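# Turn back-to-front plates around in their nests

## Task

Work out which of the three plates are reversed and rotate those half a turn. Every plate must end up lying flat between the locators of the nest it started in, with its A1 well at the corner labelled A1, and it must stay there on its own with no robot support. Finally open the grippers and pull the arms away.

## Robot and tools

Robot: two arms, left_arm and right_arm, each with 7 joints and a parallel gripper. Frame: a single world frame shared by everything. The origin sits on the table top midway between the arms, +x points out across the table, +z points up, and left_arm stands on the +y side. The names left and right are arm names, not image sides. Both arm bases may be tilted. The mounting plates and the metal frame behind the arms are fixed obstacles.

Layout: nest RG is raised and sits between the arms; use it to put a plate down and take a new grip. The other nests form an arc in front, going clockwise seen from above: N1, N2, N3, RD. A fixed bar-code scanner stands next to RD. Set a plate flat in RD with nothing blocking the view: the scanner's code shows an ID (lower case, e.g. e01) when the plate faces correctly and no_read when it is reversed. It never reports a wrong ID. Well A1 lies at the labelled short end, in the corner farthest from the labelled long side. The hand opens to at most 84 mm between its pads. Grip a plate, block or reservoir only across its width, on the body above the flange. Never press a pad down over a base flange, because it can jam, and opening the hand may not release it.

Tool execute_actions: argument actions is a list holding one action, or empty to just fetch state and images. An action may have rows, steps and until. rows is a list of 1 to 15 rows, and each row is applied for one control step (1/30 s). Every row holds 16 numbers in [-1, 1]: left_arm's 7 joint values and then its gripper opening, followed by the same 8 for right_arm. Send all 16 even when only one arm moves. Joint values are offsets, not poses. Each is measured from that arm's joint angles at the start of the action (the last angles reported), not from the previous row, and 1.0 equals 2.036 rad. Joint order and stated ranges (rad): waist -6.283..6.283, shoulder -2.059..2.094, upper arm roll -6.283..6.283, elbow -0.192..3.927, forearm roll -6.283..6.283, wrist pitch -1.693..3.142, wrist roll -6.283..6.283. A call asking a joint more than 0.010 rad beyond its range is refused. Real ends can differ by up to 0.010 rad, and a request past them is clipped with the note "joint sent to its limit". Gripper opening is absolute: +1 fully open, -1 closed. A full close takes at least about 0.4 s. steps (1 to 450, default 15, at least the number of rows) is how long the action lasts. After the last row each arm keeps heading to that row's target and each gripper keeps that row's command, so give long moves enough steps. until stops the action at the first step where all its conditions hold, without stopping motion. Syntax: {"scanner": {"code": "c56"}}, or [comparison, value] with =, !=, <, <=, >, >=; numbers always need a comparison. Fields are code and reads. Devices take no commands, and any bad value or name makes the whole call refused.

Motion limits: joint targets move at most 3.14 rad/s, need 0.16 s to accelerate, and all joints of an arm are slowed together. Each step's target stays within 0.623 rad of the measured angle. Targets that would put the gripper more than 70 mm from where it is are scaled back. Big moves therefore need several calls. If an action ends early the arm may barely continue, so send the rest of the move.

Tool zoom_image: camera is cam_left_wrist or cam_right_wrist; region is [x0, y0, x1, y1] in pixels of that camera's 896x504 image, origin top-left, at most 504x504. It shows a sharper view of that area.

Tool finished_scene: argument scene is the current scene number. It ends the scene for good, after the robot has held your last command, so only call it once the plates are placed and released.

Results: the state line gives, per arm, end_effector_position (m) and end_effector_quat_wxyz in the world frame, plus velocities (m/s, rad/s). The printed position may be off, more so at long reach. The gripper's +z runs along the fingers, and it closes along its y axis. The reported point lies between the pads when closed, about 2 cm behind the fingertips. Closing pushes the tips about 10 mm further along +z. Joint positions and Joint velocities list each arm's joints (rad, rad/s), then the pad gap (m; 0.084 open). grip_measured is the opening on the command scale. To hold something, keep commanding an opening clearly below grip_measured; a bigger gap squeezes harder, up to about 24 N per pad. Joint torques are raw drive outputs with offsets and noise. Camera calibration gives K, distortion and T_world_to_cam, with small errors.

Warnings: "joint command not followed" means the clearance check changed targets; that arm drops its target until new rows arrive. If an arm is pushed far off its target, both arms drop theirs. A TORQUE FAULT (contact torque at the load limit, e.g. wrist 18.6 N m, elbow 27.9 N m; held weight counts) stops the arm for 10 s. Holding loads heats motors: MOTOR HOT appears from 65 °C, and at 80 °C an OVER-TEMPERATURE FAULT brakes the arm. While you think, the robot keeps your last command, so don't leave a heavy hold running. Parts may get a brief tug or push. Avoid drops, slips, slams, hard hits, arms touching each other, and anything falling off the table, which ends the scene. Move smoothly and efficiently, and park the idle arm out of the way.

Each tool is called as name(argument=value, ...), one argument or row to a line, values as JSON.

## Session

execute_actions(
  actions=[],
)

Scene clock: 0.00 s.
left_arm: end_effector_position=(+0.5599, +0.1661, +0.1283) grip_measured=+1.00 end_effector_quat_wxyz=(+0.286, +0.606, +0.649, -0.361) end_effector_velocity=(-0.000, -0.000, +0.000) end_effector_angular_velocity=(-0.001, +0.000, -0.001) | right_arm: end_effector_position=(+0.3314, -0.7471, +0.2474) grip_measured=+1.00 end_effector_quat_wxyz=(+0.083, +0.723, +0.655, -0.204) end_effector_velocity=(-0.000, +0.000, +0.000) end_effector_angular_velocity=(-0.000, +0.000, -0.000)
Joint positions: left_arm=[-0.213  0.498  0.126  1.292 -1.057  1.297 -0.961  0.084] | right_arm=[-0.998  0.105  0.127  1.211 -0.509  0.979 -2.08   0.084]
Joint velocities: left_arm=[-0.     0.    -0.     0.    -0.     0.001  0.     0.   ] | right_arm=[-0.    -0.001 -0.    -0.001 -0.     0.    -0.     0.   ]
Joint torques (N m, as the arm reports them, + toward a larger angle): no reading
scanner: code=no_read reads=0
camera_calibration (this result's frames):
cam_left_wrist: T_world_to_cam=[[0.990062, 0.0281047, -0.137793, -0.510798], [0.128531, -0.578438, 0.805536, -0.00776445], [-0.0570653, -0.815242, -0.576302, 0.373482], [0, 0, 0, 1]] pos_world=[0.528032, 0.314343, 0.151109]
cam_right_wrist: T_world_to_cam=[[0.976848, -0.142402, -0.159655, -0.355189], [-0.0706624, -0.919163, 0.387487, -0.691938], [-0.201928, -0.367234, -0.907945, 0.145181], [0, 0, 0, 1]] pos_world=[0.327388, -0.633268, 0.343226]

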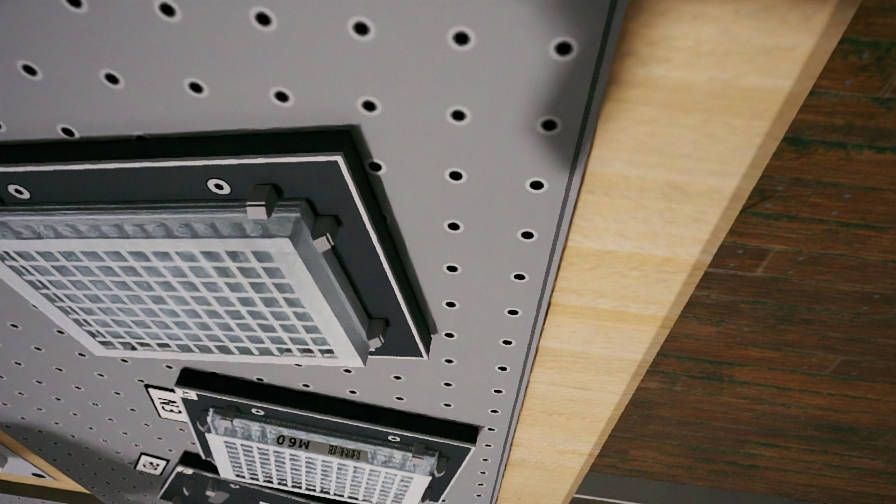

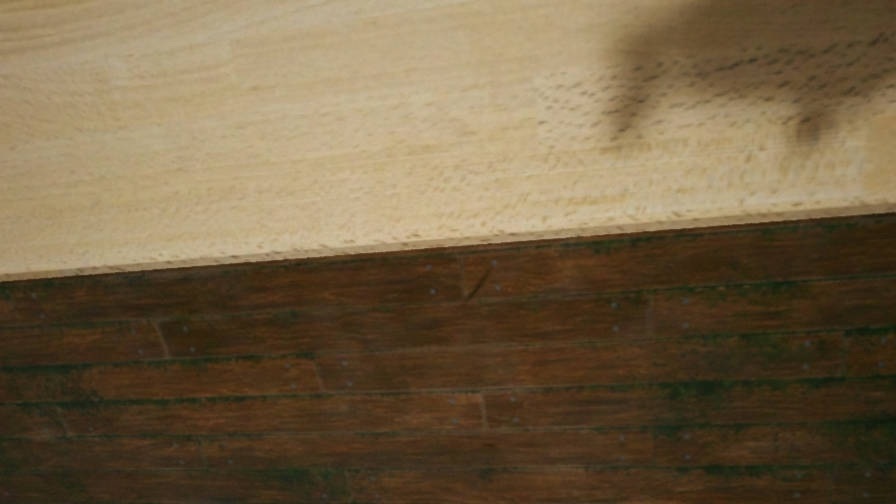

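execute_actions(
  actions=[
    {"rows":[[0.299,-0.343,-0.062,-0.266,0.519,-0.17,1,1,0.728,-0.099,-0.0624,-0.155,0.25,0.007,-0.21,1]],"steps":50},
  ],
)

Scene clock: 19.30 s.
left_arm: end_effector_position=(+0.3643, +0.5227, +0.1769) grip_measured=+1.00 end_effector_quat_wxyz=(+0.001, +0.971, -0.239, +0.000) end_effector_velocity=(-0.001, +0.002, +0.001) end_effector_angular_velocity=(+0.004, -0.000, -0.078) | right_arm: end_effector_position=(+0.4744, -0.1968, +0.1945) grip_measured=+1.00 end_effector_quat_wxyz=(+0.015, +0.215, +0.976, -0.017) end_effector_velocity=(-0.100, +0.344, -0.012) end_effector_angular_velocity=(+0.110, +0.065, +0.801)
Joint positions: left_arm=[ 0.395 -0.2   -0.001  0.751 -0.001  0.951  1.067  0.084] | right_arm=[ 0.198 -0.076  0.013  0.928 -0.052  0.992 -2.464  0.084]
Joint velocities: left_arm=[ 0.003 -0.003  0.001 -0.002  0.005 -0.001  0.079  0.   ] | right_arm=[ 0.794 -0.058 -0.036 -0.089  0.144  0.004 -0.121  0.   ]
Joint torques (N m, as the arm reports them, + toward a larger angle): left_arm=[ -0.79 -19.06   0.46  12.92   0.65  -2.12  -0.23] | right_arm=[  0.2  -23.32  -0.75  23.33  -1.36  -1.7    0.21]
scanner: code=no_read reads=0
camera_calibration (this result's frames):
cam_left_wrist: T_world_to_cam=[[-0.440546, -0.897662, 0.0110007, 0.658221], [-0.89771, 0.440586, 0.00131452, 0.167973], [-0.00602674, -0.00929632, -0.999939, 0.316175], [0, 0, 0, 1]] pos_world=[0.442674, 0.519793, 0.308694]
cam_right_wrist: T_world_to_cam=[[0.428295, 0.902517, -0.0450182, 0.0186384], [0.903635, -0.427917, 0.0182106, -0.449212], [-0.00282871, -0.0484795, -0.99882, 0.314046], [0, 0, 0, 1]] pos_world=[0.398829, -0.193822, 0.322695]

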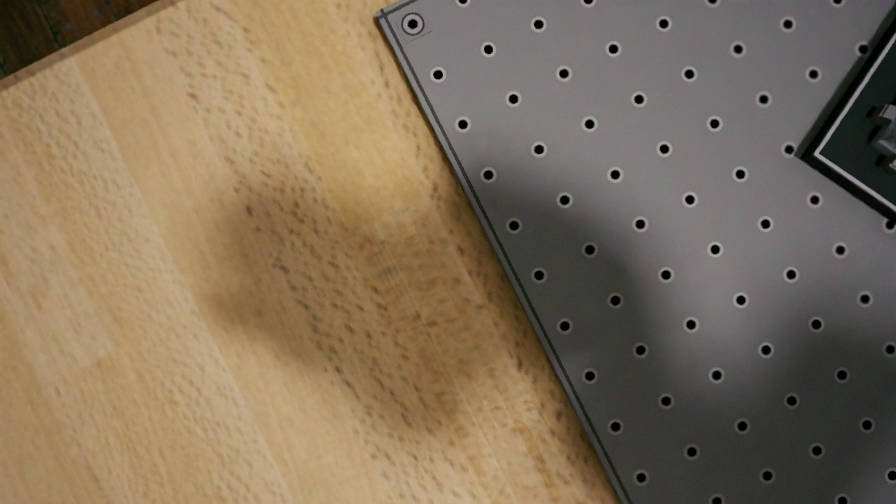

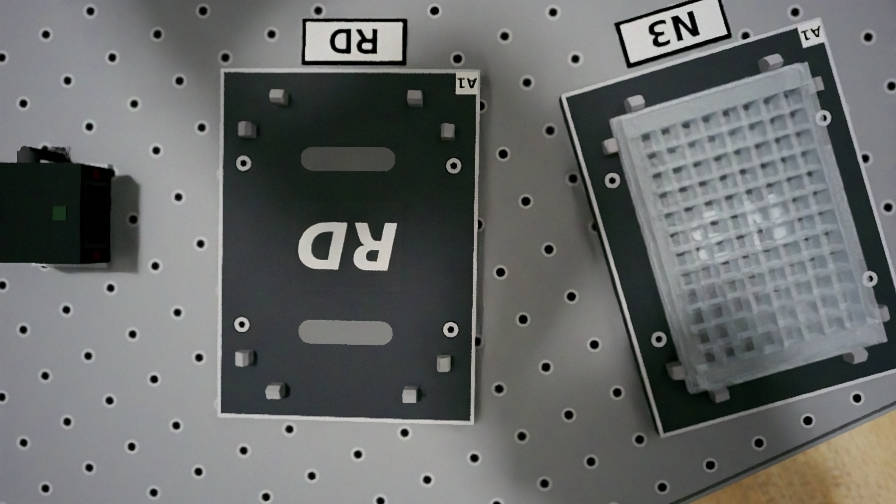

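execute_actions(
  actions=[
    {"rows":[[-0.15,0,0,0,0,0,-0.15,1,0.1269,0.1054,-0.0064,-0.0466,0.0255,-0.1461,-0.0274,1]],"steps":35},
  ],
)

Scene clock: 35.43 s.
left_arm: end_effector_position=(+0.4141, +0.4141, +0.1769) grip_measured=+1.00 end_effector_quat_wxyz=(+0.001, +0.971, -0.239, -0.000) end_effector_velocity=(+0.000, -0.000, +0.000) end_effector_angular_velocity=(-0.001, -0.001, +0.000) | right_arm: end_effector_position=(+0.4434, -0.0834, +0.0852) grip_measured=+1.00 end_effector_quat_wxyz=(+0.000, +0.080, +0.997, +0.000) end_effector_velocity=(+0.000, +0.000, +0.000) end_effector_angular_velocity=(+0.000, -0.000, +0.001)
Joint positions: left_arm=[ 0.09  -0.2   -0.001  0.751 -0.001  0.951  0.762  0.084] | right_arm=[ 0.456  0.138  0.     0.833  0.     0.694 -2.519  0.084]
Joint velocities: left_arm=[-0.    -0.001 -0.     0.001 -0.001 -0.     0.     0.   ] | right_arm=[ 0.    -0.    -0.     0.     0.    -0.    -0.001  0.   ]
Joint torques (N m, as the arm reports them, + toward a larger angle): left_arm=[ -0.9  -19.31   0.39  12.77   0.72  -2.15  -0.14] | right_arm=[  0.06 -26.79  -0.47  20.87  -1.15  -1.76   0.15]
scanner: code=no_read reads=0
camera_calibration (this result's frames):
cam_left_wrist: T_world_to_cam=[[-0.440409, -0.897729, 0.0110795, 0.5827], [-0.897774, 0.440452, 0.00172698, 0.260527], [-0.00643033, -0.00918627, -0.999937, 0.315587], [0, 0, 0, 1]] pos_world=[0.49255, 0.411256, 0.308661]
cam_right_wrist: T_world_to_cam=[[0.16828, 0.985583, -0.0175579, 0.0444543], [0.985505, -0.168601, -0.018792, -0.382209], [-0.0214814, -0.014141, -0.999669, 0.221501], [0, 0, 0, 1]] pos_world=[0.373946, -0.105122, 0.215026]

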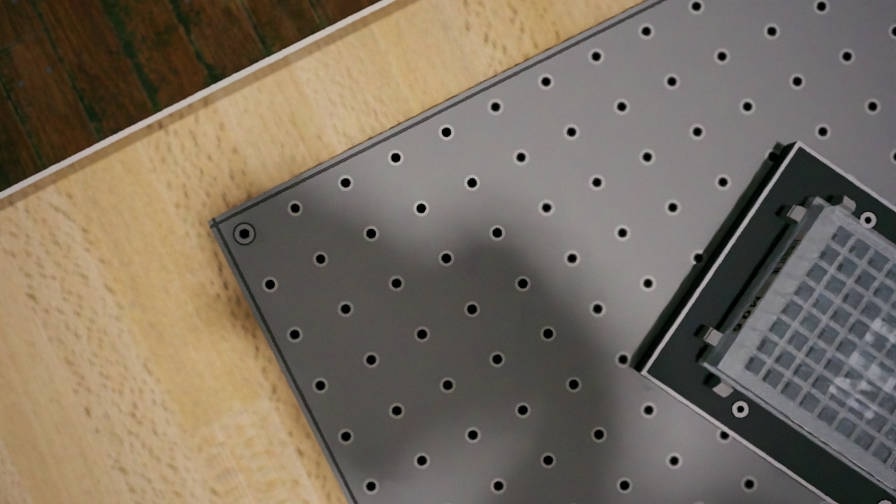

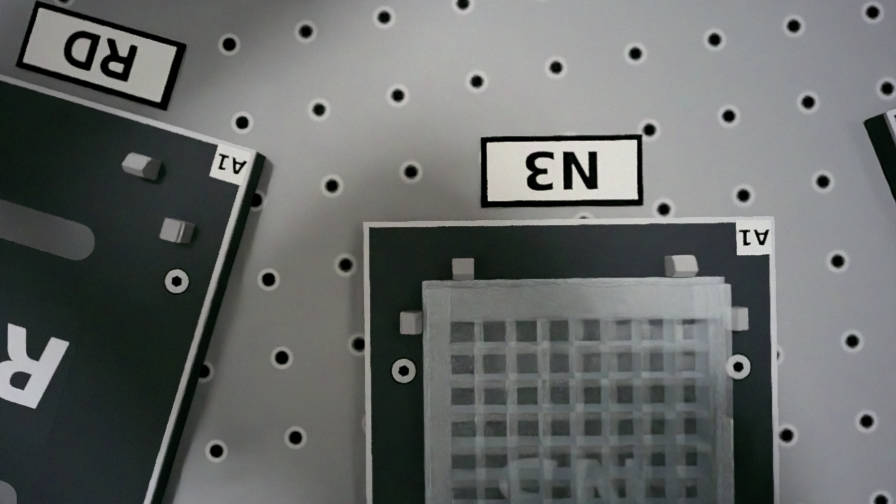

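execute_actions(
  actions=[
    {"rows":[[0.35,0,0,0,0,0,0,1,0,0.0326,0,-0.0079,0,-0.0403,-0.003,1]],"steps":22},
  ],
)

execute_actions(
  actions=[
    {"rows":[[0.1,0,0,0,0,0,0,1,0,0,0,0,0,0,1,1]],"steps":25},
  ],
)

Scene clock: 48.03 s.
left_arm: end_effector_position=(+0.2902, +0.6062, +0.1769) grip_measured=+1.00 end_effector_quat_wxyz=(+0.001, +0.999, +0.054, +0.000) end_effector_velocity=(-0.262, +0.222, -0.000) end_effector_angular_velocity=(-0.000, +0.000, +0.874) | right_arm: end_effector_position=(+0.4434, -0.0834, +0.0563) grip_measured=+1.00 end_effector_quat_wxyz=(+0.000, +0.077, +0.997, +0.000) end_effector_velocity=(+0.000, -0.000, -0.001) end_effector_angular_velocity=(-0.000, +0.000, -0.000)
Joint positions: left_arm=[ 0.68  -0.2   -0.     0.751 -0.001  0.951  0.762  0.084] | right_arm=[ 0.456  0.204  0.     0.817  0.     0.612 -2.525  0.084]
Joint velocities: left_arm=[ 0.872  0.     0.001 -0.     0.001  0.    -0.    -0.   ] | right_arm=[ 0.     0.001 -0.001 -0.     0.    -0.001  0.     0.   ]
Joint torques (N m, as the arm reports them, + toward a larger angle): left_arm=[ -1.47 -19.35   0.22  12.74   0.77  -2.07  -0.16] | right_arm=[  0.32 -27.79  -0.46  19.76  -1.28  -1.59   0.17]
scanner: code=no_read reads=0
camera_calibration (this result's frames):
cam_left_wrist: T_world_to_cam=[[0.133996, -0.99092, 0.011082, 0.590391], [-0.990982, -0.133986, 0.00166443, 0.439961], [-0.000164483, -0.0112051, -0.999937, 0.315971], [0, 0, 0, 1]] pos_world=[0.356935, 0.647519, 0.308677]
cam_right_wrist: T_world_to_cam=[[0.16229, 0.986585, -0.017641, 0.0466823], [0.986509, -0.162615, -0.018881, -0.382716], [-0.0214964, -0.0143388, -0.999666, 0.192628], [0, 0, 0, 1]] pos_world=[0.374117, -0.105529, 0.186161]

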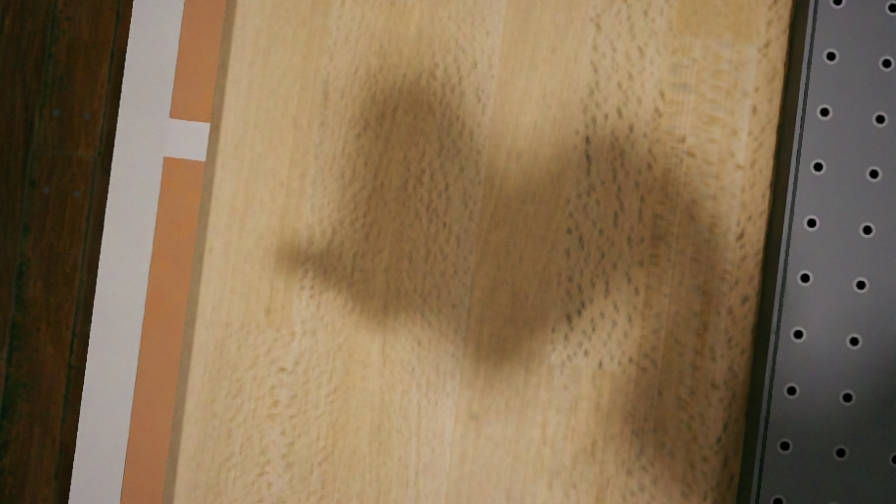

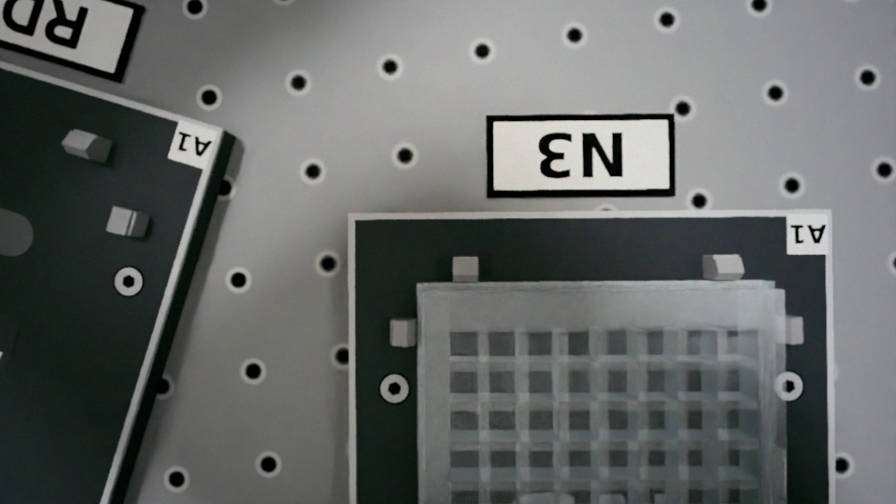

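Scene clock: 48.87 s.
left_arm: end_effector_position=(+0.2245, +0.6513, +0.1769) grip_measured=+1.00 end_effector_quat_wxyz=(+0.001, +0.988, +0.155, +0.000) end_effector_velocity=(-0.001, +0.001, +0.000) end_effector_angular_velocity=(+0.001, -0.001, +0.005) | right_arm: end_effector_position=(+0.4434, -0.0834, +0.0563) grip_measured=+1.00 end_effector_quat_wxyz=(-0.000, +0.828, +0.561, +0.000) end_effector_velocity=(+0.000, -0.000, -0.000) end_effector_angular_velocity=(+0.001, +0.001, -2.041)
Joint positions: left_arm=[ 0.884 -0.2   -0.001  0.751 -0.001  0.951  0.762  0.084] | right_arm=[ 0.456  0.204  0.     0.817  0.     0.612 -0.73   0.084]
Joint velocities: left_arm=[ 0.002 -0.     0.002 -0.    -0.001 -0.001  0.    -0.   ] | right_arm=[-0.    0.   -0.    0.    0.   -0.    2.04 -0.  ]
Joint torques (N m, as the arm reports them, + toward a larger angle): left_arm=[ -0.76 -19.17   0.41  12.83   0.73  -2.07  -0.19] | right_arm=[  0.16 -27.65  -0.68  19.95  -1.41  -1.89  -0.24]
scanner: code=no_read reads=0
camera_calibration (this result's frames):
cam_left_wrist: T_world_to_cam=[[0.331104, -0.943529, 0.0110609, 0.56871], [-0.943592, -0.331106, 0.00168404, 0.498633], [0.0020734, -0.0109946, -0.999937, 0.315826], [0, 0, 0, 1]] pos_world=[0.281549, 0.705167, 0.308676]
cam_right_wrist: T_world_to_cam=[[0.925515, -0.378282, -0.01801, -0.405519], [-0.378603, -0.925338, -0.0202245, 0.159071], [-0.00901481, 0.0255367, -0.999633, 0.190424], [0, 0, 0, 1]] pos_world=[0.437255, -0.0110689, 0.186268]

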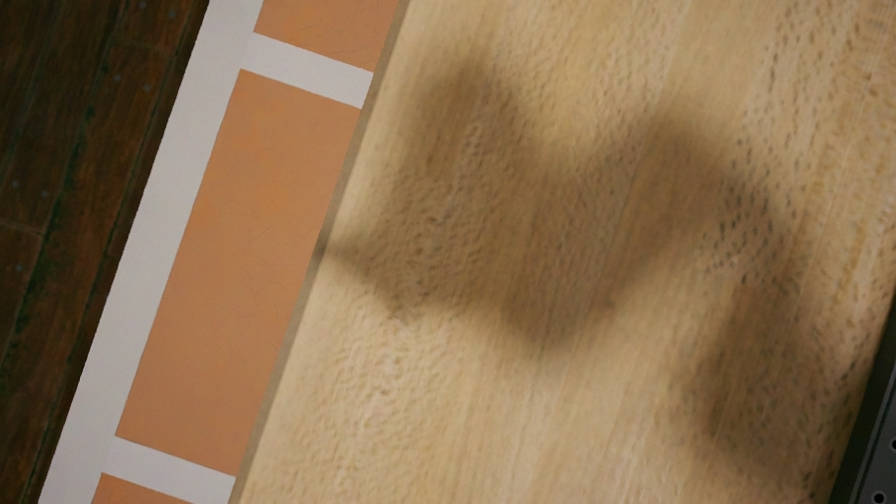

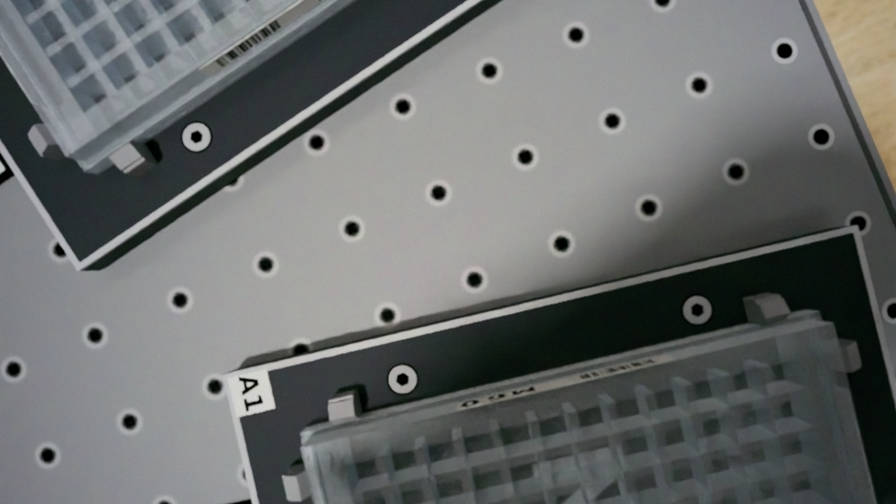

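N2 confirmed correct. Target q7=0.6166, delta 1.3466.

execute_actions(
  actions=[
    {"rows":[[0,0,0,0,0,0,0,1,0,0,0,0,0,0,0.6614,1]],"steps":32},
  ],
)

Scene clock: 53.40 s.
left_arm: end_effector_position=(+0.2245, +0.6513, +0.1769) grip_measured=+1.00 end_effector_quat_wxyz=(+0.001, +0.988, +0.155, +0.000) end_effector_velocity=(-0.001, -0.000, -0.000) end_effector_angular_velocity=(-0.000, +0.001, +0.000) | right_arm: end_effector_position=(+0.4434, -0.0834, +0.0563) grip_measured=+1.00 end_effector_quat_wxyz=(-0.000, +0.997, -0.077, +0.000) end_effector_velocity=(-0.000, -0.000, -0.000) end_effector_angular_velocity=(-0.001, +0.001, -0.005)
Joint positions: left_arm=[ 0.884 -0.2   -0.001  0.751 -0.001  0.951  0.762  0.084] | right_arm=[0.456 0.204 0.    0.817 0.    0.612 0.616 0.084]
Joint velocities: left_arm=[-0.    -0.001  0.001 -0.001  0.001  0.001 -0.001 -0.   ] | right_arm=[-0.     0.001 -0.001 -0.    -0.     0.     0.004 -0.   ]
Joint torques (N m, as the arm reports them, + toward a larger angle): left_arm=[ -0.72 -19.2    0.42  12.91   0.66  -2.14  -0.1 ] | right_arm=[  0.33 -27.88  -0.51  20.06  -1.39  -1.91   0.17]
scanner: code=no_read reads=0
camera_calibration (this result's frames):
cam_left_wrist: T_world_to_cam=[[0.331104, -0.943529, 0.0110611, 0.56871], [-0.943592, -0.331106, 0.00168407, 0.498633], [0.00207342, -0.0109948, -0.999937, 0.315826], [0, 0, 0, 1]] pos_world=[0.281549, 0.705167, 0.308676]
cam_right_wrist: T_world_to_cam=[[-0.162431, -0.986535, -0.0190995, 0.0262506], [-0.986457, 0.162804, -0.0199157, 0.519309], [0.022757, 0.0156059, -0.999619, 0.175507], [0, 0, 0, 1]] pos_world=[0.512546, -0.0613872, 0.186284]

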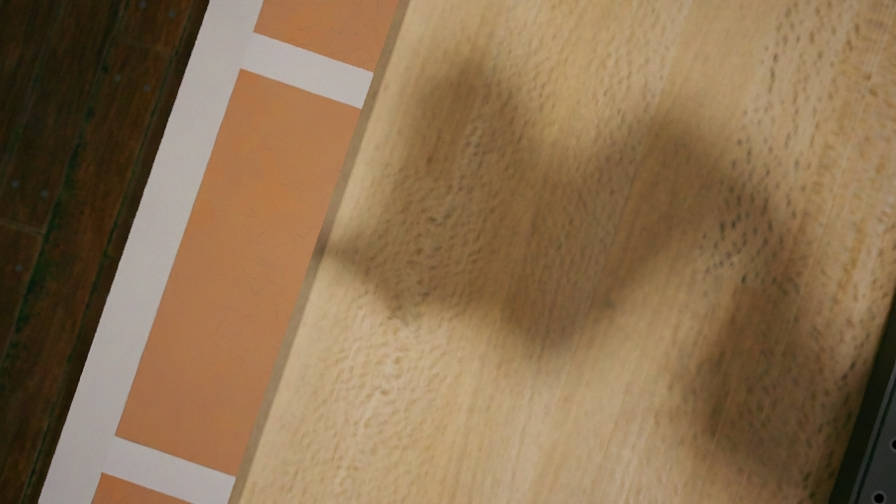

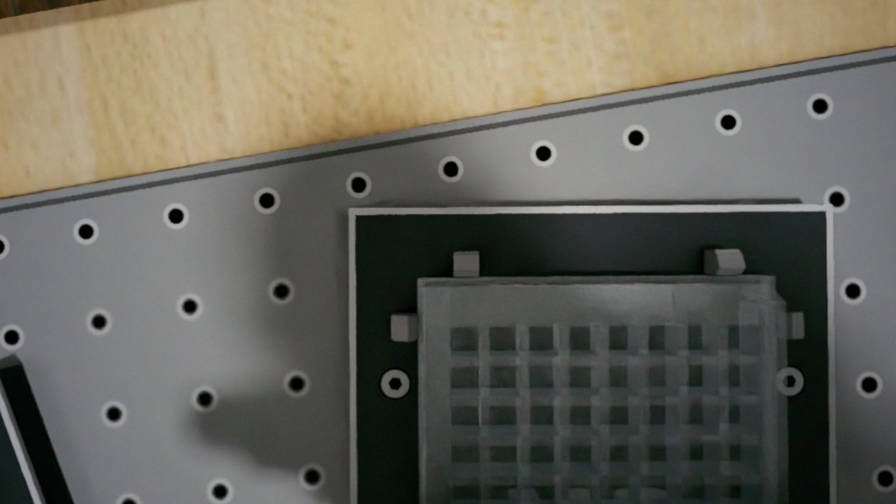

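execute_actions(
  actions=[
    {"rows":[[0,0,0,0,0,0,0,1,-0.0003,0.004,0,-0.0003,0,-0.0043,0,1],[0,0,0,0,0,0,0,1,-0.0003,0.006,0,-0.0005,0,-0.0065,0,1],[0,0,0,0,0,0,0,1,-0.0003,0.008,0,-0.0007,0,-0.0087,0,1],[0,0,0,0,0,0,0,1,-0.0003,0.01,0,-0.0009,0,-0.0109,0,1],[0,0,0,0,0,0,0,1,-0.0003,0.0115,0,-0.001,0,-0.0125,0,1],[0,0,0,0,0,0,0,1,-0.0003,0.013,0,-0.0012,0,-0.0142,0,1],[0,0,0,0,0,0,0,1,-0.0003,0.0145,0,-0.0013,0,-0.0158,0,1],[0,0,0,0,0,0,0,1,-0.0003,0.016,0,-0.0015,0,-0.0175,0,1],[0,0,0,0,0,0,0,1,-0.0003,0.0175,0,-0.0016,0,-0.0191,0,1],[0,0,0,0,0,0,0,1,-0.0003,0.0187,0,-0.0017,0,-0.0204,0,1],[0,0,0,0,0,0,0,1,-0.0003,0.0197,0,-0.0018,0,-0.0215,0,1]],"steps":25},
  ],
)

Scene clock: 70.27 s.
left_arm: end_effector_position=(+0.2245, +0.6513, +0.1769) grip_measured=+1.00 end_effector_quat_wxyz=(+0.001, +0.988, +0.155, +0.000) end_effector_velocity=(+0.000, -0.000, +0.000) end_effector_angular_velocity=(+0.000, -0.001, +0.001) | right_arm: end_effector_position=(+0.4440, -0.0834, +0.0406) grip_measured=+1.00 end_effector_quat_wxyz=(-0.000, +0.997, -0.078, +0.000) end_effector_velocity=(-0.000, -0.001, -0.002) end_effector_angular_velocity=(-0.001, +0.002, -0.001)
Joint positions: left_arm=[ 0.884 -0.2   -0.001  0.751 -0.001  0.951  0.762  0.084] | right_arm=[0.455 0.244 0.    0.814 0.    0.569 0.616 0.084]
Joint velocities: left_arm=[ 0.001 -0.001 -0.001  0.    -0.001  0.001 -0.001  0.   ] | right_arm=[-0.001  0.004 -0.    -0.    -0.    -0.001  0.     0.   ]
Joint torques (N m, as the arm reports them, + toward a larger angle): left_arm=[ -0.78 -19.17   0.38  12.86   0.71  -2.06  -0.18] | right_arm=[  0.25 -28.44  -0.66  19.25  -1.34  -1.78   0.13]
scanner: code=no_read reads=0
camera_calibration (this result's frames):
cam_left_wrist: T_world_to_cam=[[0.331104, -0.943529, 0.0110609, 0.56871], [-0.943592, -0.331106, 0.00168402, 0.498633], [0.00207342, -0.0109946, -0.999937, 0.315826], [0, 0, 0, 1]] pos_world=[0.281549, 0.705167, 0.308676]
cam_right_wrist: T_world_to_cam=[[-0.163045, -0.986432, -0.0192065, 0.0262988], [-0.986352, 0.163423, -0.0200734, 0.519568], [0.0229399, 0.0156715, -0.999614, 0.159709], [0, 0, 0, 1]] pos_world=[0.513101, -0.0614701, 0.170582]

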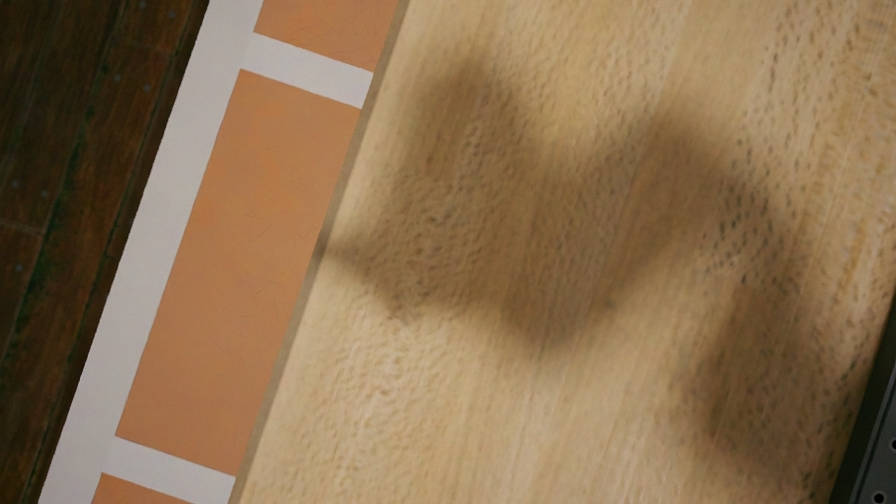

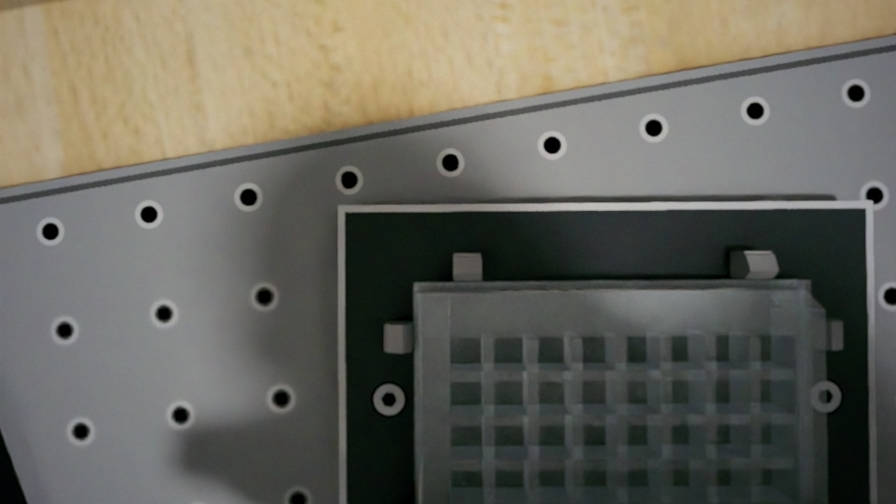

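execute_actions(
  actions=[
    {"rows":[[0,0,0,0,0,0,0,1,0,0,0,0,0,0,0,0.9],[0,0,0,0,0,0,0,1,0,0,0,0,0,0,0,0.85],[0,0,0,0,0,0,0,1,0,0,0,0,0,0,0,0.75],[0,0,0,0,0,0,0,1,0,0,0,0,0,0,0,0.6],[0,0,0,0,0,0,0,1,0,0,0,0,0,0,0,0.3],[0,0,0,0,0,0,0,1,0,0,0,0,0,0,0,0],[0,0,0,0,0,0,0,1,0,0,0,0,0,0,0,0],[0,0,0,0,0,0,0,1,0,0,0,0,0,0,0,0],[0,0,0,0,0,0,0,1,0,0,0,0,0,0,0,0],[0,0,0,0,0,0,0,1,0,-0.003,0,0.0004,0,0.0034,0,0],[0,0,0,0,0,0,0,1,0,-0.006,0,0.0008,0,0.0068,0,0],[0,0,0,0,0,0,0,1,0,-0.009,0,0.0012,0,0.0102,0,0],[0,0,0,0,0,0,0,1,0,-0.012,0,0.0016,0,0.0136,0,0],[0,0,0,0,0,0,0,1,0,-0.016,0,0.0022,0,0.0182,0,0],[0,0,0,0,0,0,0,1,0,-0.02,0,0.0027,0,0.0227,0,0]],"steps":33},
  ],
)

execute_actions(
  actions=[
    {"rows":[[0,0,0,0,0,0,0,1,0,0,0,0,0,0,-1,0]],"steps":25},
  ],
)

Scene clock: 82.87 s.
left_arm: end_effector_position=(+0.2245, +0.6513, +0.1769) grip_measured=+1.00 end_effector_quat_wxyz=(+0.001, +0.988, +0.155, +0.000) end_effector_velocity=(+0.000, -0.000, -0.000) end_effector_angular_velocity=(-0.001, +0.000, -0.001) | right_arm: end_effector_position=(+0.4439, -0.0834, +0.0570) grip_measured=+0.93 end_effector_quat_wxyz=(-0.000, +0.997, -0.078, +0.000) end_effector_velocity=(-0.000, +0.000, +0.000) end_effector_angular_velocity=(+0.000, -0.000, +0.001)
Joint positions: left_arm=[ 0.884 -0.2   -0.001  0.751 -0.001  0.951  0.762  0.084] | right_arm=[0.455 0.204 0.    0.819 0.    0.615 0.616 0.082]
Joint velocities: left_arm=[-0.     0.    -0.001  0.    -0.     0.001 -0.    -0.   ] | right_arm=[ 0.    -0.001  0.001 -0.     0.     0.001 -0.     0.   ]
Joint torques (N m, as the arm reports them, + toward a larger angle): left_arm=[ -0.8  -19.13   0.44  12.77   0.71  -2.08  -0.27] | right_arm=[  0.23 -27.96  -0.48  20.36  -1.36  -1.88   0.21]
scanner: code=no_read reads=0
camera_calibration (this result's frames):
cam_left_wrist: T_world_to_cam=[[0.331104, -0.943529, 0.011061, 0.56871], [-0.943592, -0.331106, 0.00168409, 0.498633], [0.00207339, -0.0109947, -0.999937, 0.315826], [0, 0, 0, 1]] pos_world=[0.281549, 0.705167, 0.308676]
cam_right_wrist: T_world_to_cam=[[-0.163018, -0.986438, -0.0190914, 0.0265502], [-0.986361, 0.16339, -0.0198994, 0.519808], [0.0227488, 0.015587, -0.99962, 0.176216], [0, 0, 0, 1]] pos_world=[0.513037, -0.0614882, 0.186999]

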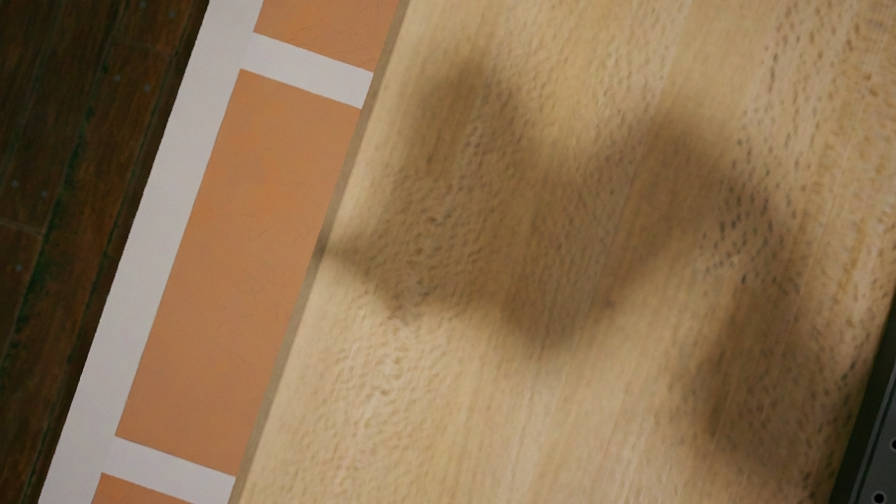

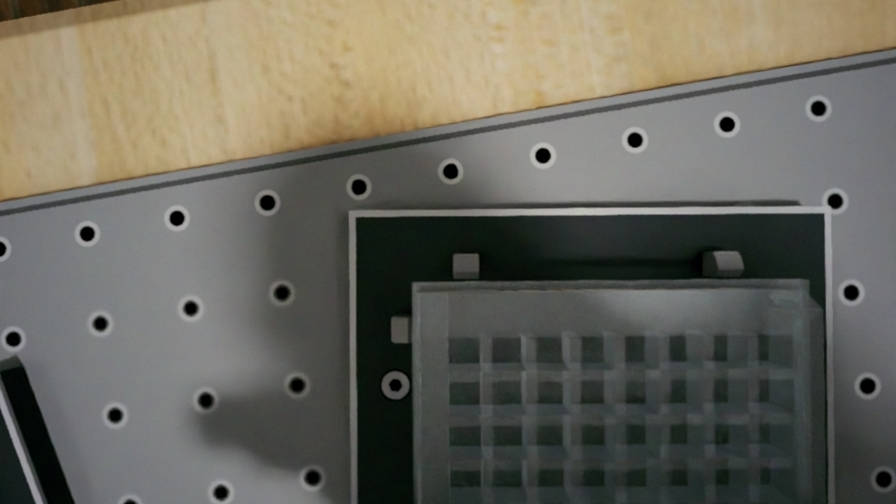

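Scene clock: 83.70 s.
left_arm: end_effector_position=(+0.2245, +0.6513, +0.1769) grip_measured=+1.00 end_effector_quat_wxyz=(+0.001, +0.988, +0.155, +0.000) end_effector_velocity=(-0.000, +0.000, +0.000) end_effector_angular_velocity=(+0.000, -0.000, +0.000) | right_arm: end_effector_position=(+0.4439, -0.0834, +0.0570) grip_measured=+0.93 end_effector_quat_wxyz=(+0.000, +0.679, +0.734, +0.000) end_effector_velocity=(-0.000, -0.000, -0.001) end_effector_angular_velocity=(-0.002, -0.000, +2.007)
Joint positions: left_arm=[ 0.884 -0.2   -0.001  0.751 -0.001  0.951  0.762  0.084] | right_arm=[ 0.456  0.204  0.     0.819  0.     0.615 -1.188  0.082]
Joint velocities: left_arm=[-0. -0.  0.  0.  0.  0. -0. -0.] | right_arm=[ 0.     0.001  0.     0.    -0.    -0.    -2.006 -0.   ]
Joint torques (N m, as the arm reports them, + toward a larger angle): left_arm=[ -0.69 -19.06   0.51  12.78   0.66  -2.09  -0.25] | right_arm=[  0.31 -27.89  -0.66  20.22  -1.08  -1.87   0.56]
scanner: code=no_read reads=0
camera_calibration (this result's frames):
cam_left_wrist: T_world_to_cam=[[0.331104, -0.943529, 0.0110613, 0.56871], [-0.943592, -0.331106, 0.00168411, 0.498633], [0.00207344, -0.0109949, -0.999937, 0.315826], [0, 0, 0, 1]] pos_world=[0.281549, 0.705167, 0.308676]
cam_right_wrist: T_world_to_cam=[[0.997434, 0.06936, -0.0177213, -0.400545], [0.0690041, -0.997417, -0.019966, -0.0455009], [-0.0190603, 0.0186919, -0.999644, 0.195026], [0, 0, 0, 1]] pos_world=[0.406374, -0.021247, 0.18695]

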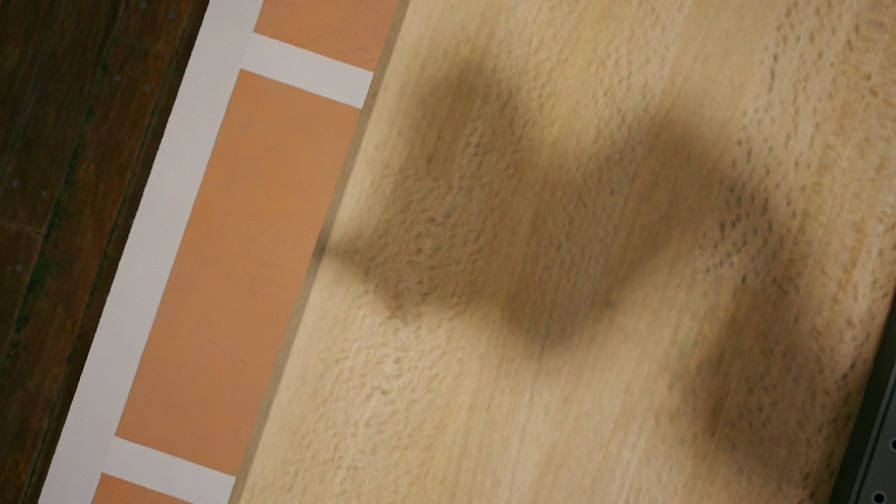

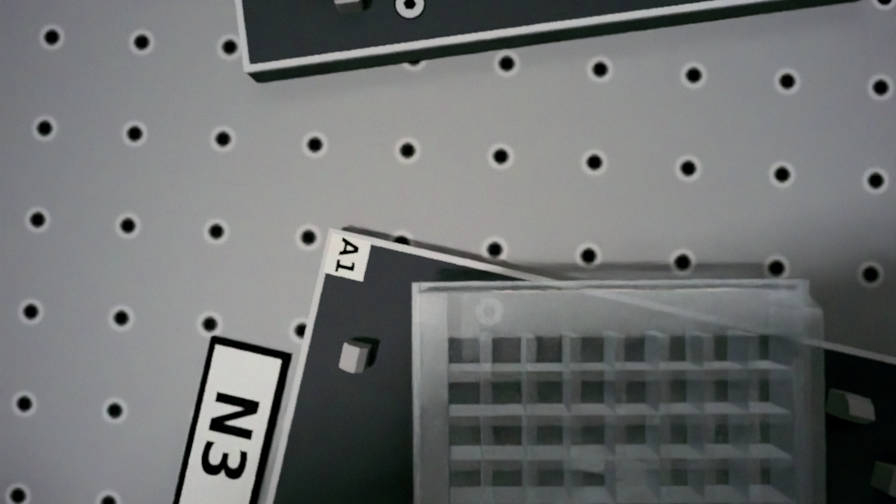

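Target −2.5256; delta −1.3376.

execute_actions(
  actions=[
    {"rows":[[0,0,0,0,0,0,0,1,0,0,0,0,0,0,-0.657,0]],"steps":32},
  ],
)

Scene clock: 89.03 s.
left_arm: end_effector_position=(+0.2245, +0.6513, +0.1769) grip_measured=+1.00 end_effector_quat_wxyz=(+0.001, +0.988, +0.155, +0.000) end_effector_velocity=(-0.000, +0.000, -0.000) end_effector_angular_velocity=(-0.000, +0.000, +0.001) | right_arm: end_effector_position=(+0.4439, -0.0834, +0.0570) grip_measured=+0.93 end_effector_quat_wxyz=(+0.000, +0.078, +0.997, +0.000) end_effector_velocity=(-0.001, -0.000, -0.001) end_effector_angular_velocity=(-0.001, +0.003, +0.002)
Joint positions: left_arm=[ 0.884 -0.2   -0.001  0.751 -0.001  0.951  0.762  0.084] | right_arm=[ 0.456  0.204  0.     0.819  0.     0.615 -2.525  0.082]
Joint velocities: left_arm=[-0.     0.     0.001 -0.     0.     0.    -0.    -0.   ] | right_arm=[-0.     0.002  0.    -0.001 -0.    -0.    -0.002 -0.   ]
Joint torques (N m, as the arm reports them, + toward a larger angle): left_arm=[ -1.   -19.33   0.39  12.79   0.7   -2.05  -0.26] | right_arm=[  0.37 -28.18  -0.46  19.92  -1.15  -1.71   0.13]
scanner: code=no_read reads=0
camera_calibration (this result's frames):
cam_left_wrist: T_world_to_cam=[[0.331104, -0.943529, 0.0110612, 0.56871], [-0.943592, -0.331106, 0.00168419, 0.498633], [0.00207334, -0.0109949, -0.999937, 0.315826], [0, 0, 0, 1]] pos_world=[0.281549, 0.705167, 0.308676]
cam_right_wrist: T_world_to_cam=[[0.163599, 0.986369, -0.0176472, 0.0460741], [0.986292, -0.163924, -0.0188978, -0.383191], [-0.021533, -0.0143136, -0.999666, 0.193372], [0, 0, 0, 1]] pos_world=[0.374564, -0.105492, 0.186879]

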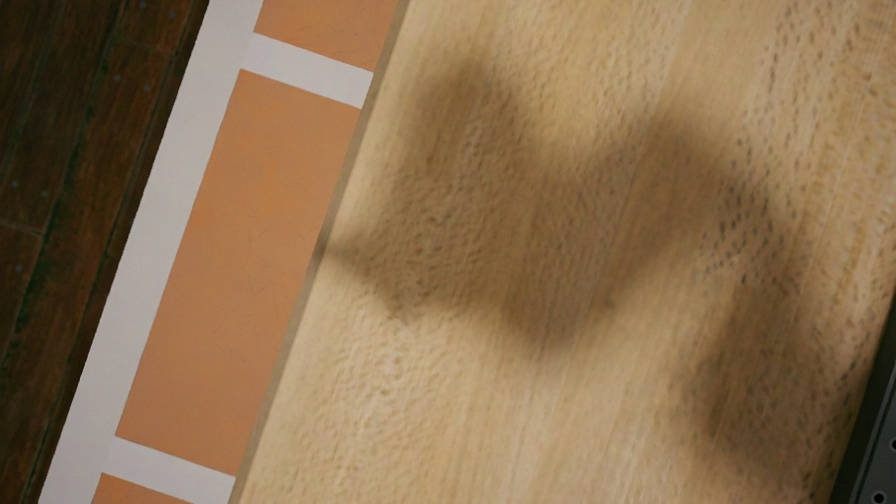

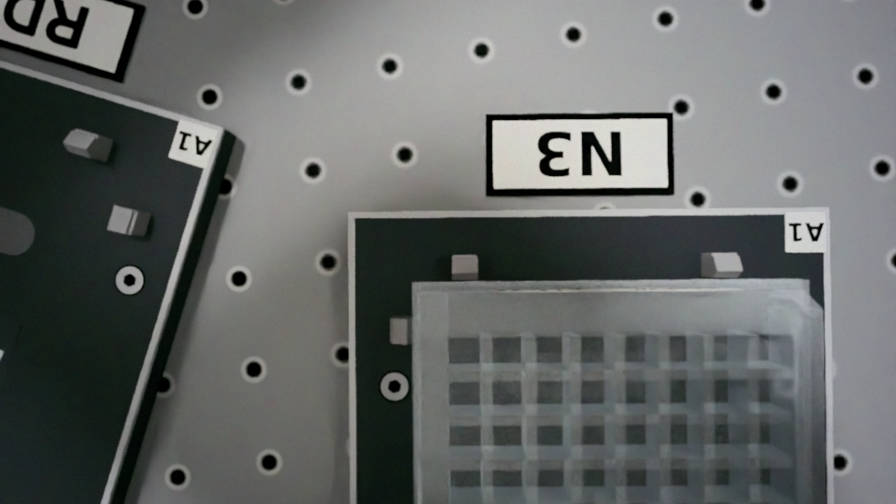

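execute_actions(
  actions=[
    {"rows":[[0,0,0,0,0,0,0,1,0,0.003,0,-0.0004,0,-0.0034,0,0],[0,0,0,0,0,0,0,1,0,0.006,0,-0.0008,0,-0.0068,0,0],[0,0,0,0,0,0,0,1,0,0.008,0,-0.0011,0,-0.0091,0,0],[0,0,0,0,0,0,0,1,0,0.01,0,-0.0014,0,-0.0114,0,0],[0,0,0,0,0,0,0,1,0,0.0115,0,-0.0016,0,-0.0131,0,0],[0,0,0,0,0,0,0,1,0,0.013,0,-0.0018,0,-0.0148,0,0],[0,0,0,0,0,0,0,1,0,0.0145,0,-0.002,0,-0.0165,0,0],[0,0,0,0,0,0,0,1,0,0.016,0,-0.0022,0,-0.0182,0,0],[0,0,0,0,0,0,0,1,0,0.017,0,-0.0023,0,-0.0193,0,0],[0,0,0,0,0,0,0,1,0,0.018,0,-0.0024,0,-0.0204,0,0],[0,0,0,0,0,0,0,1,0,0.019,0,-0.0026,0,-0.0216,0,0],[0,0,0,0,0,0,0,1,0,0.02,0,-0.0027,0,-0.0227,0,0]],"steps":28},
  ],
)

Scene clock: 98.03 s.
left_arm: end_effector_position=(+0.2245, +0.6513, +0.1769) grip_measured=+1.00 end_effector_quat_wxyz=(+0.001, +0.988, +0.155, +0.000) end_effector_velocity=(-0.000, +0.000, +0.000) end_effector_angular_velocity=(-0.000, -0.001, +0.001) | right_arm: end_effector_position=(+0.4441, -0.0834, +0.0407) grip_measured=+0.93 end_effector_quat_wxyz=(+0.001, +0.078, +0.997, +0.000) end_effector_velocity=(-0.000, -0.000, -0.000) end_effector_angular_velocity=(-0.000, +0.000, -0.001)
Joint positions: left_arm=[ 0.884 -0.2   -0.001  0.751 -0.001  0.951  0.762  0.084] | right_arm=[ 0.455  0.244  0.     0.814  0.     0.569 -2.525  0.082]
Joint velocities: left_arm=[-0.    -0.     0.001  0.    -0.     0.    -0.    -0.   ] | right_arm=[ 0.     0.001 -0.    -0.    -0.    -0.     0.001  0.   ]
Joint torques (N m, as the arm reports them, + toward a larger angle): left_arm=[ -0.81 -19.13   0.5   12.77   0.73  -2.11  -0.19] | right_arm=[  0.32 -27.52  -0.32  18.88  -1.19  -1.7    0.23]
scanner: code=no_read reads=0
camera_calibration (this result's frames):
cam_left_wrist: T_world_to_cam=[[0.331104, -0.943529, 0.011061, 0.56871], [-0.943592, -0.331106, 0.00168408, 0.498633], [0.00207339, -0.0109947, -0.999937, 0.315826], [0, 0, 0, 1]] pos_world=[0.281549, 0.705167, 0.308676]
cam_right_wrist: T_world_to_cam=[[0.163714, 0.986355, -0.0173544, 0.0456385], [0.986283, -0.164027, -0.0184696, -0.383703], [-0.0210642, -0.0140927, -0.999679, 0.176887], [0, 0, 0, 1]] pos_world=[0.374694, -0.10546, 0.170535]

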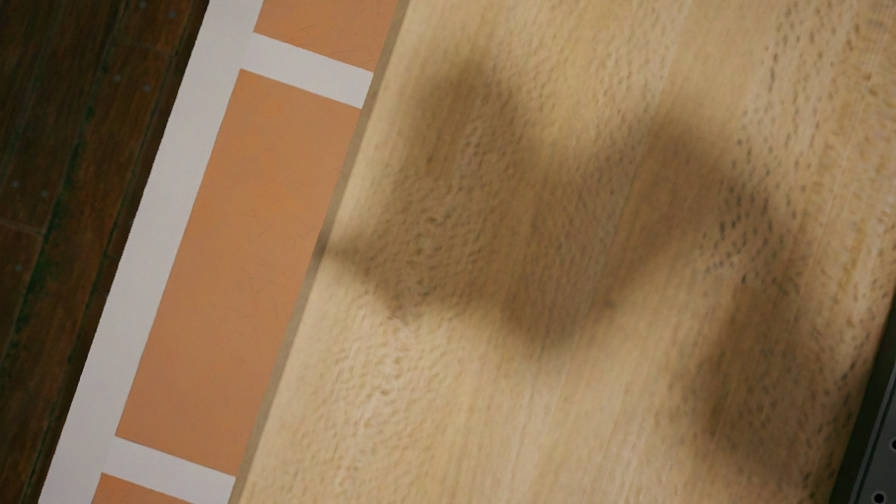

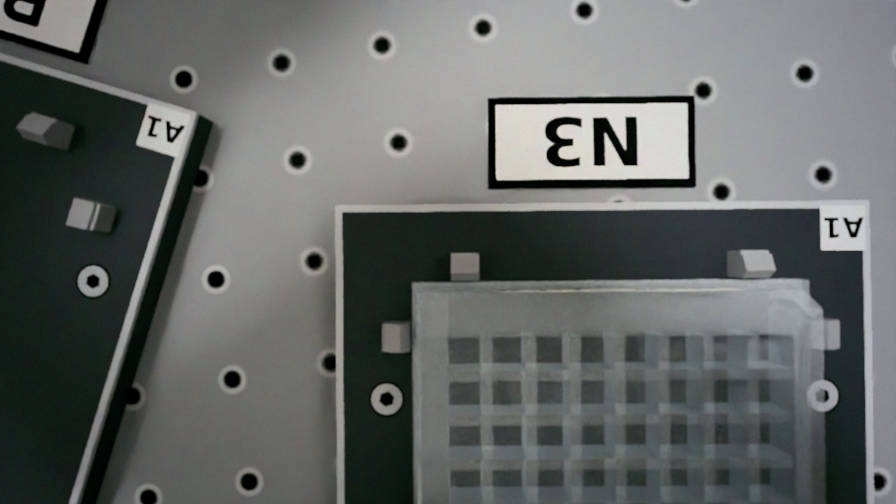

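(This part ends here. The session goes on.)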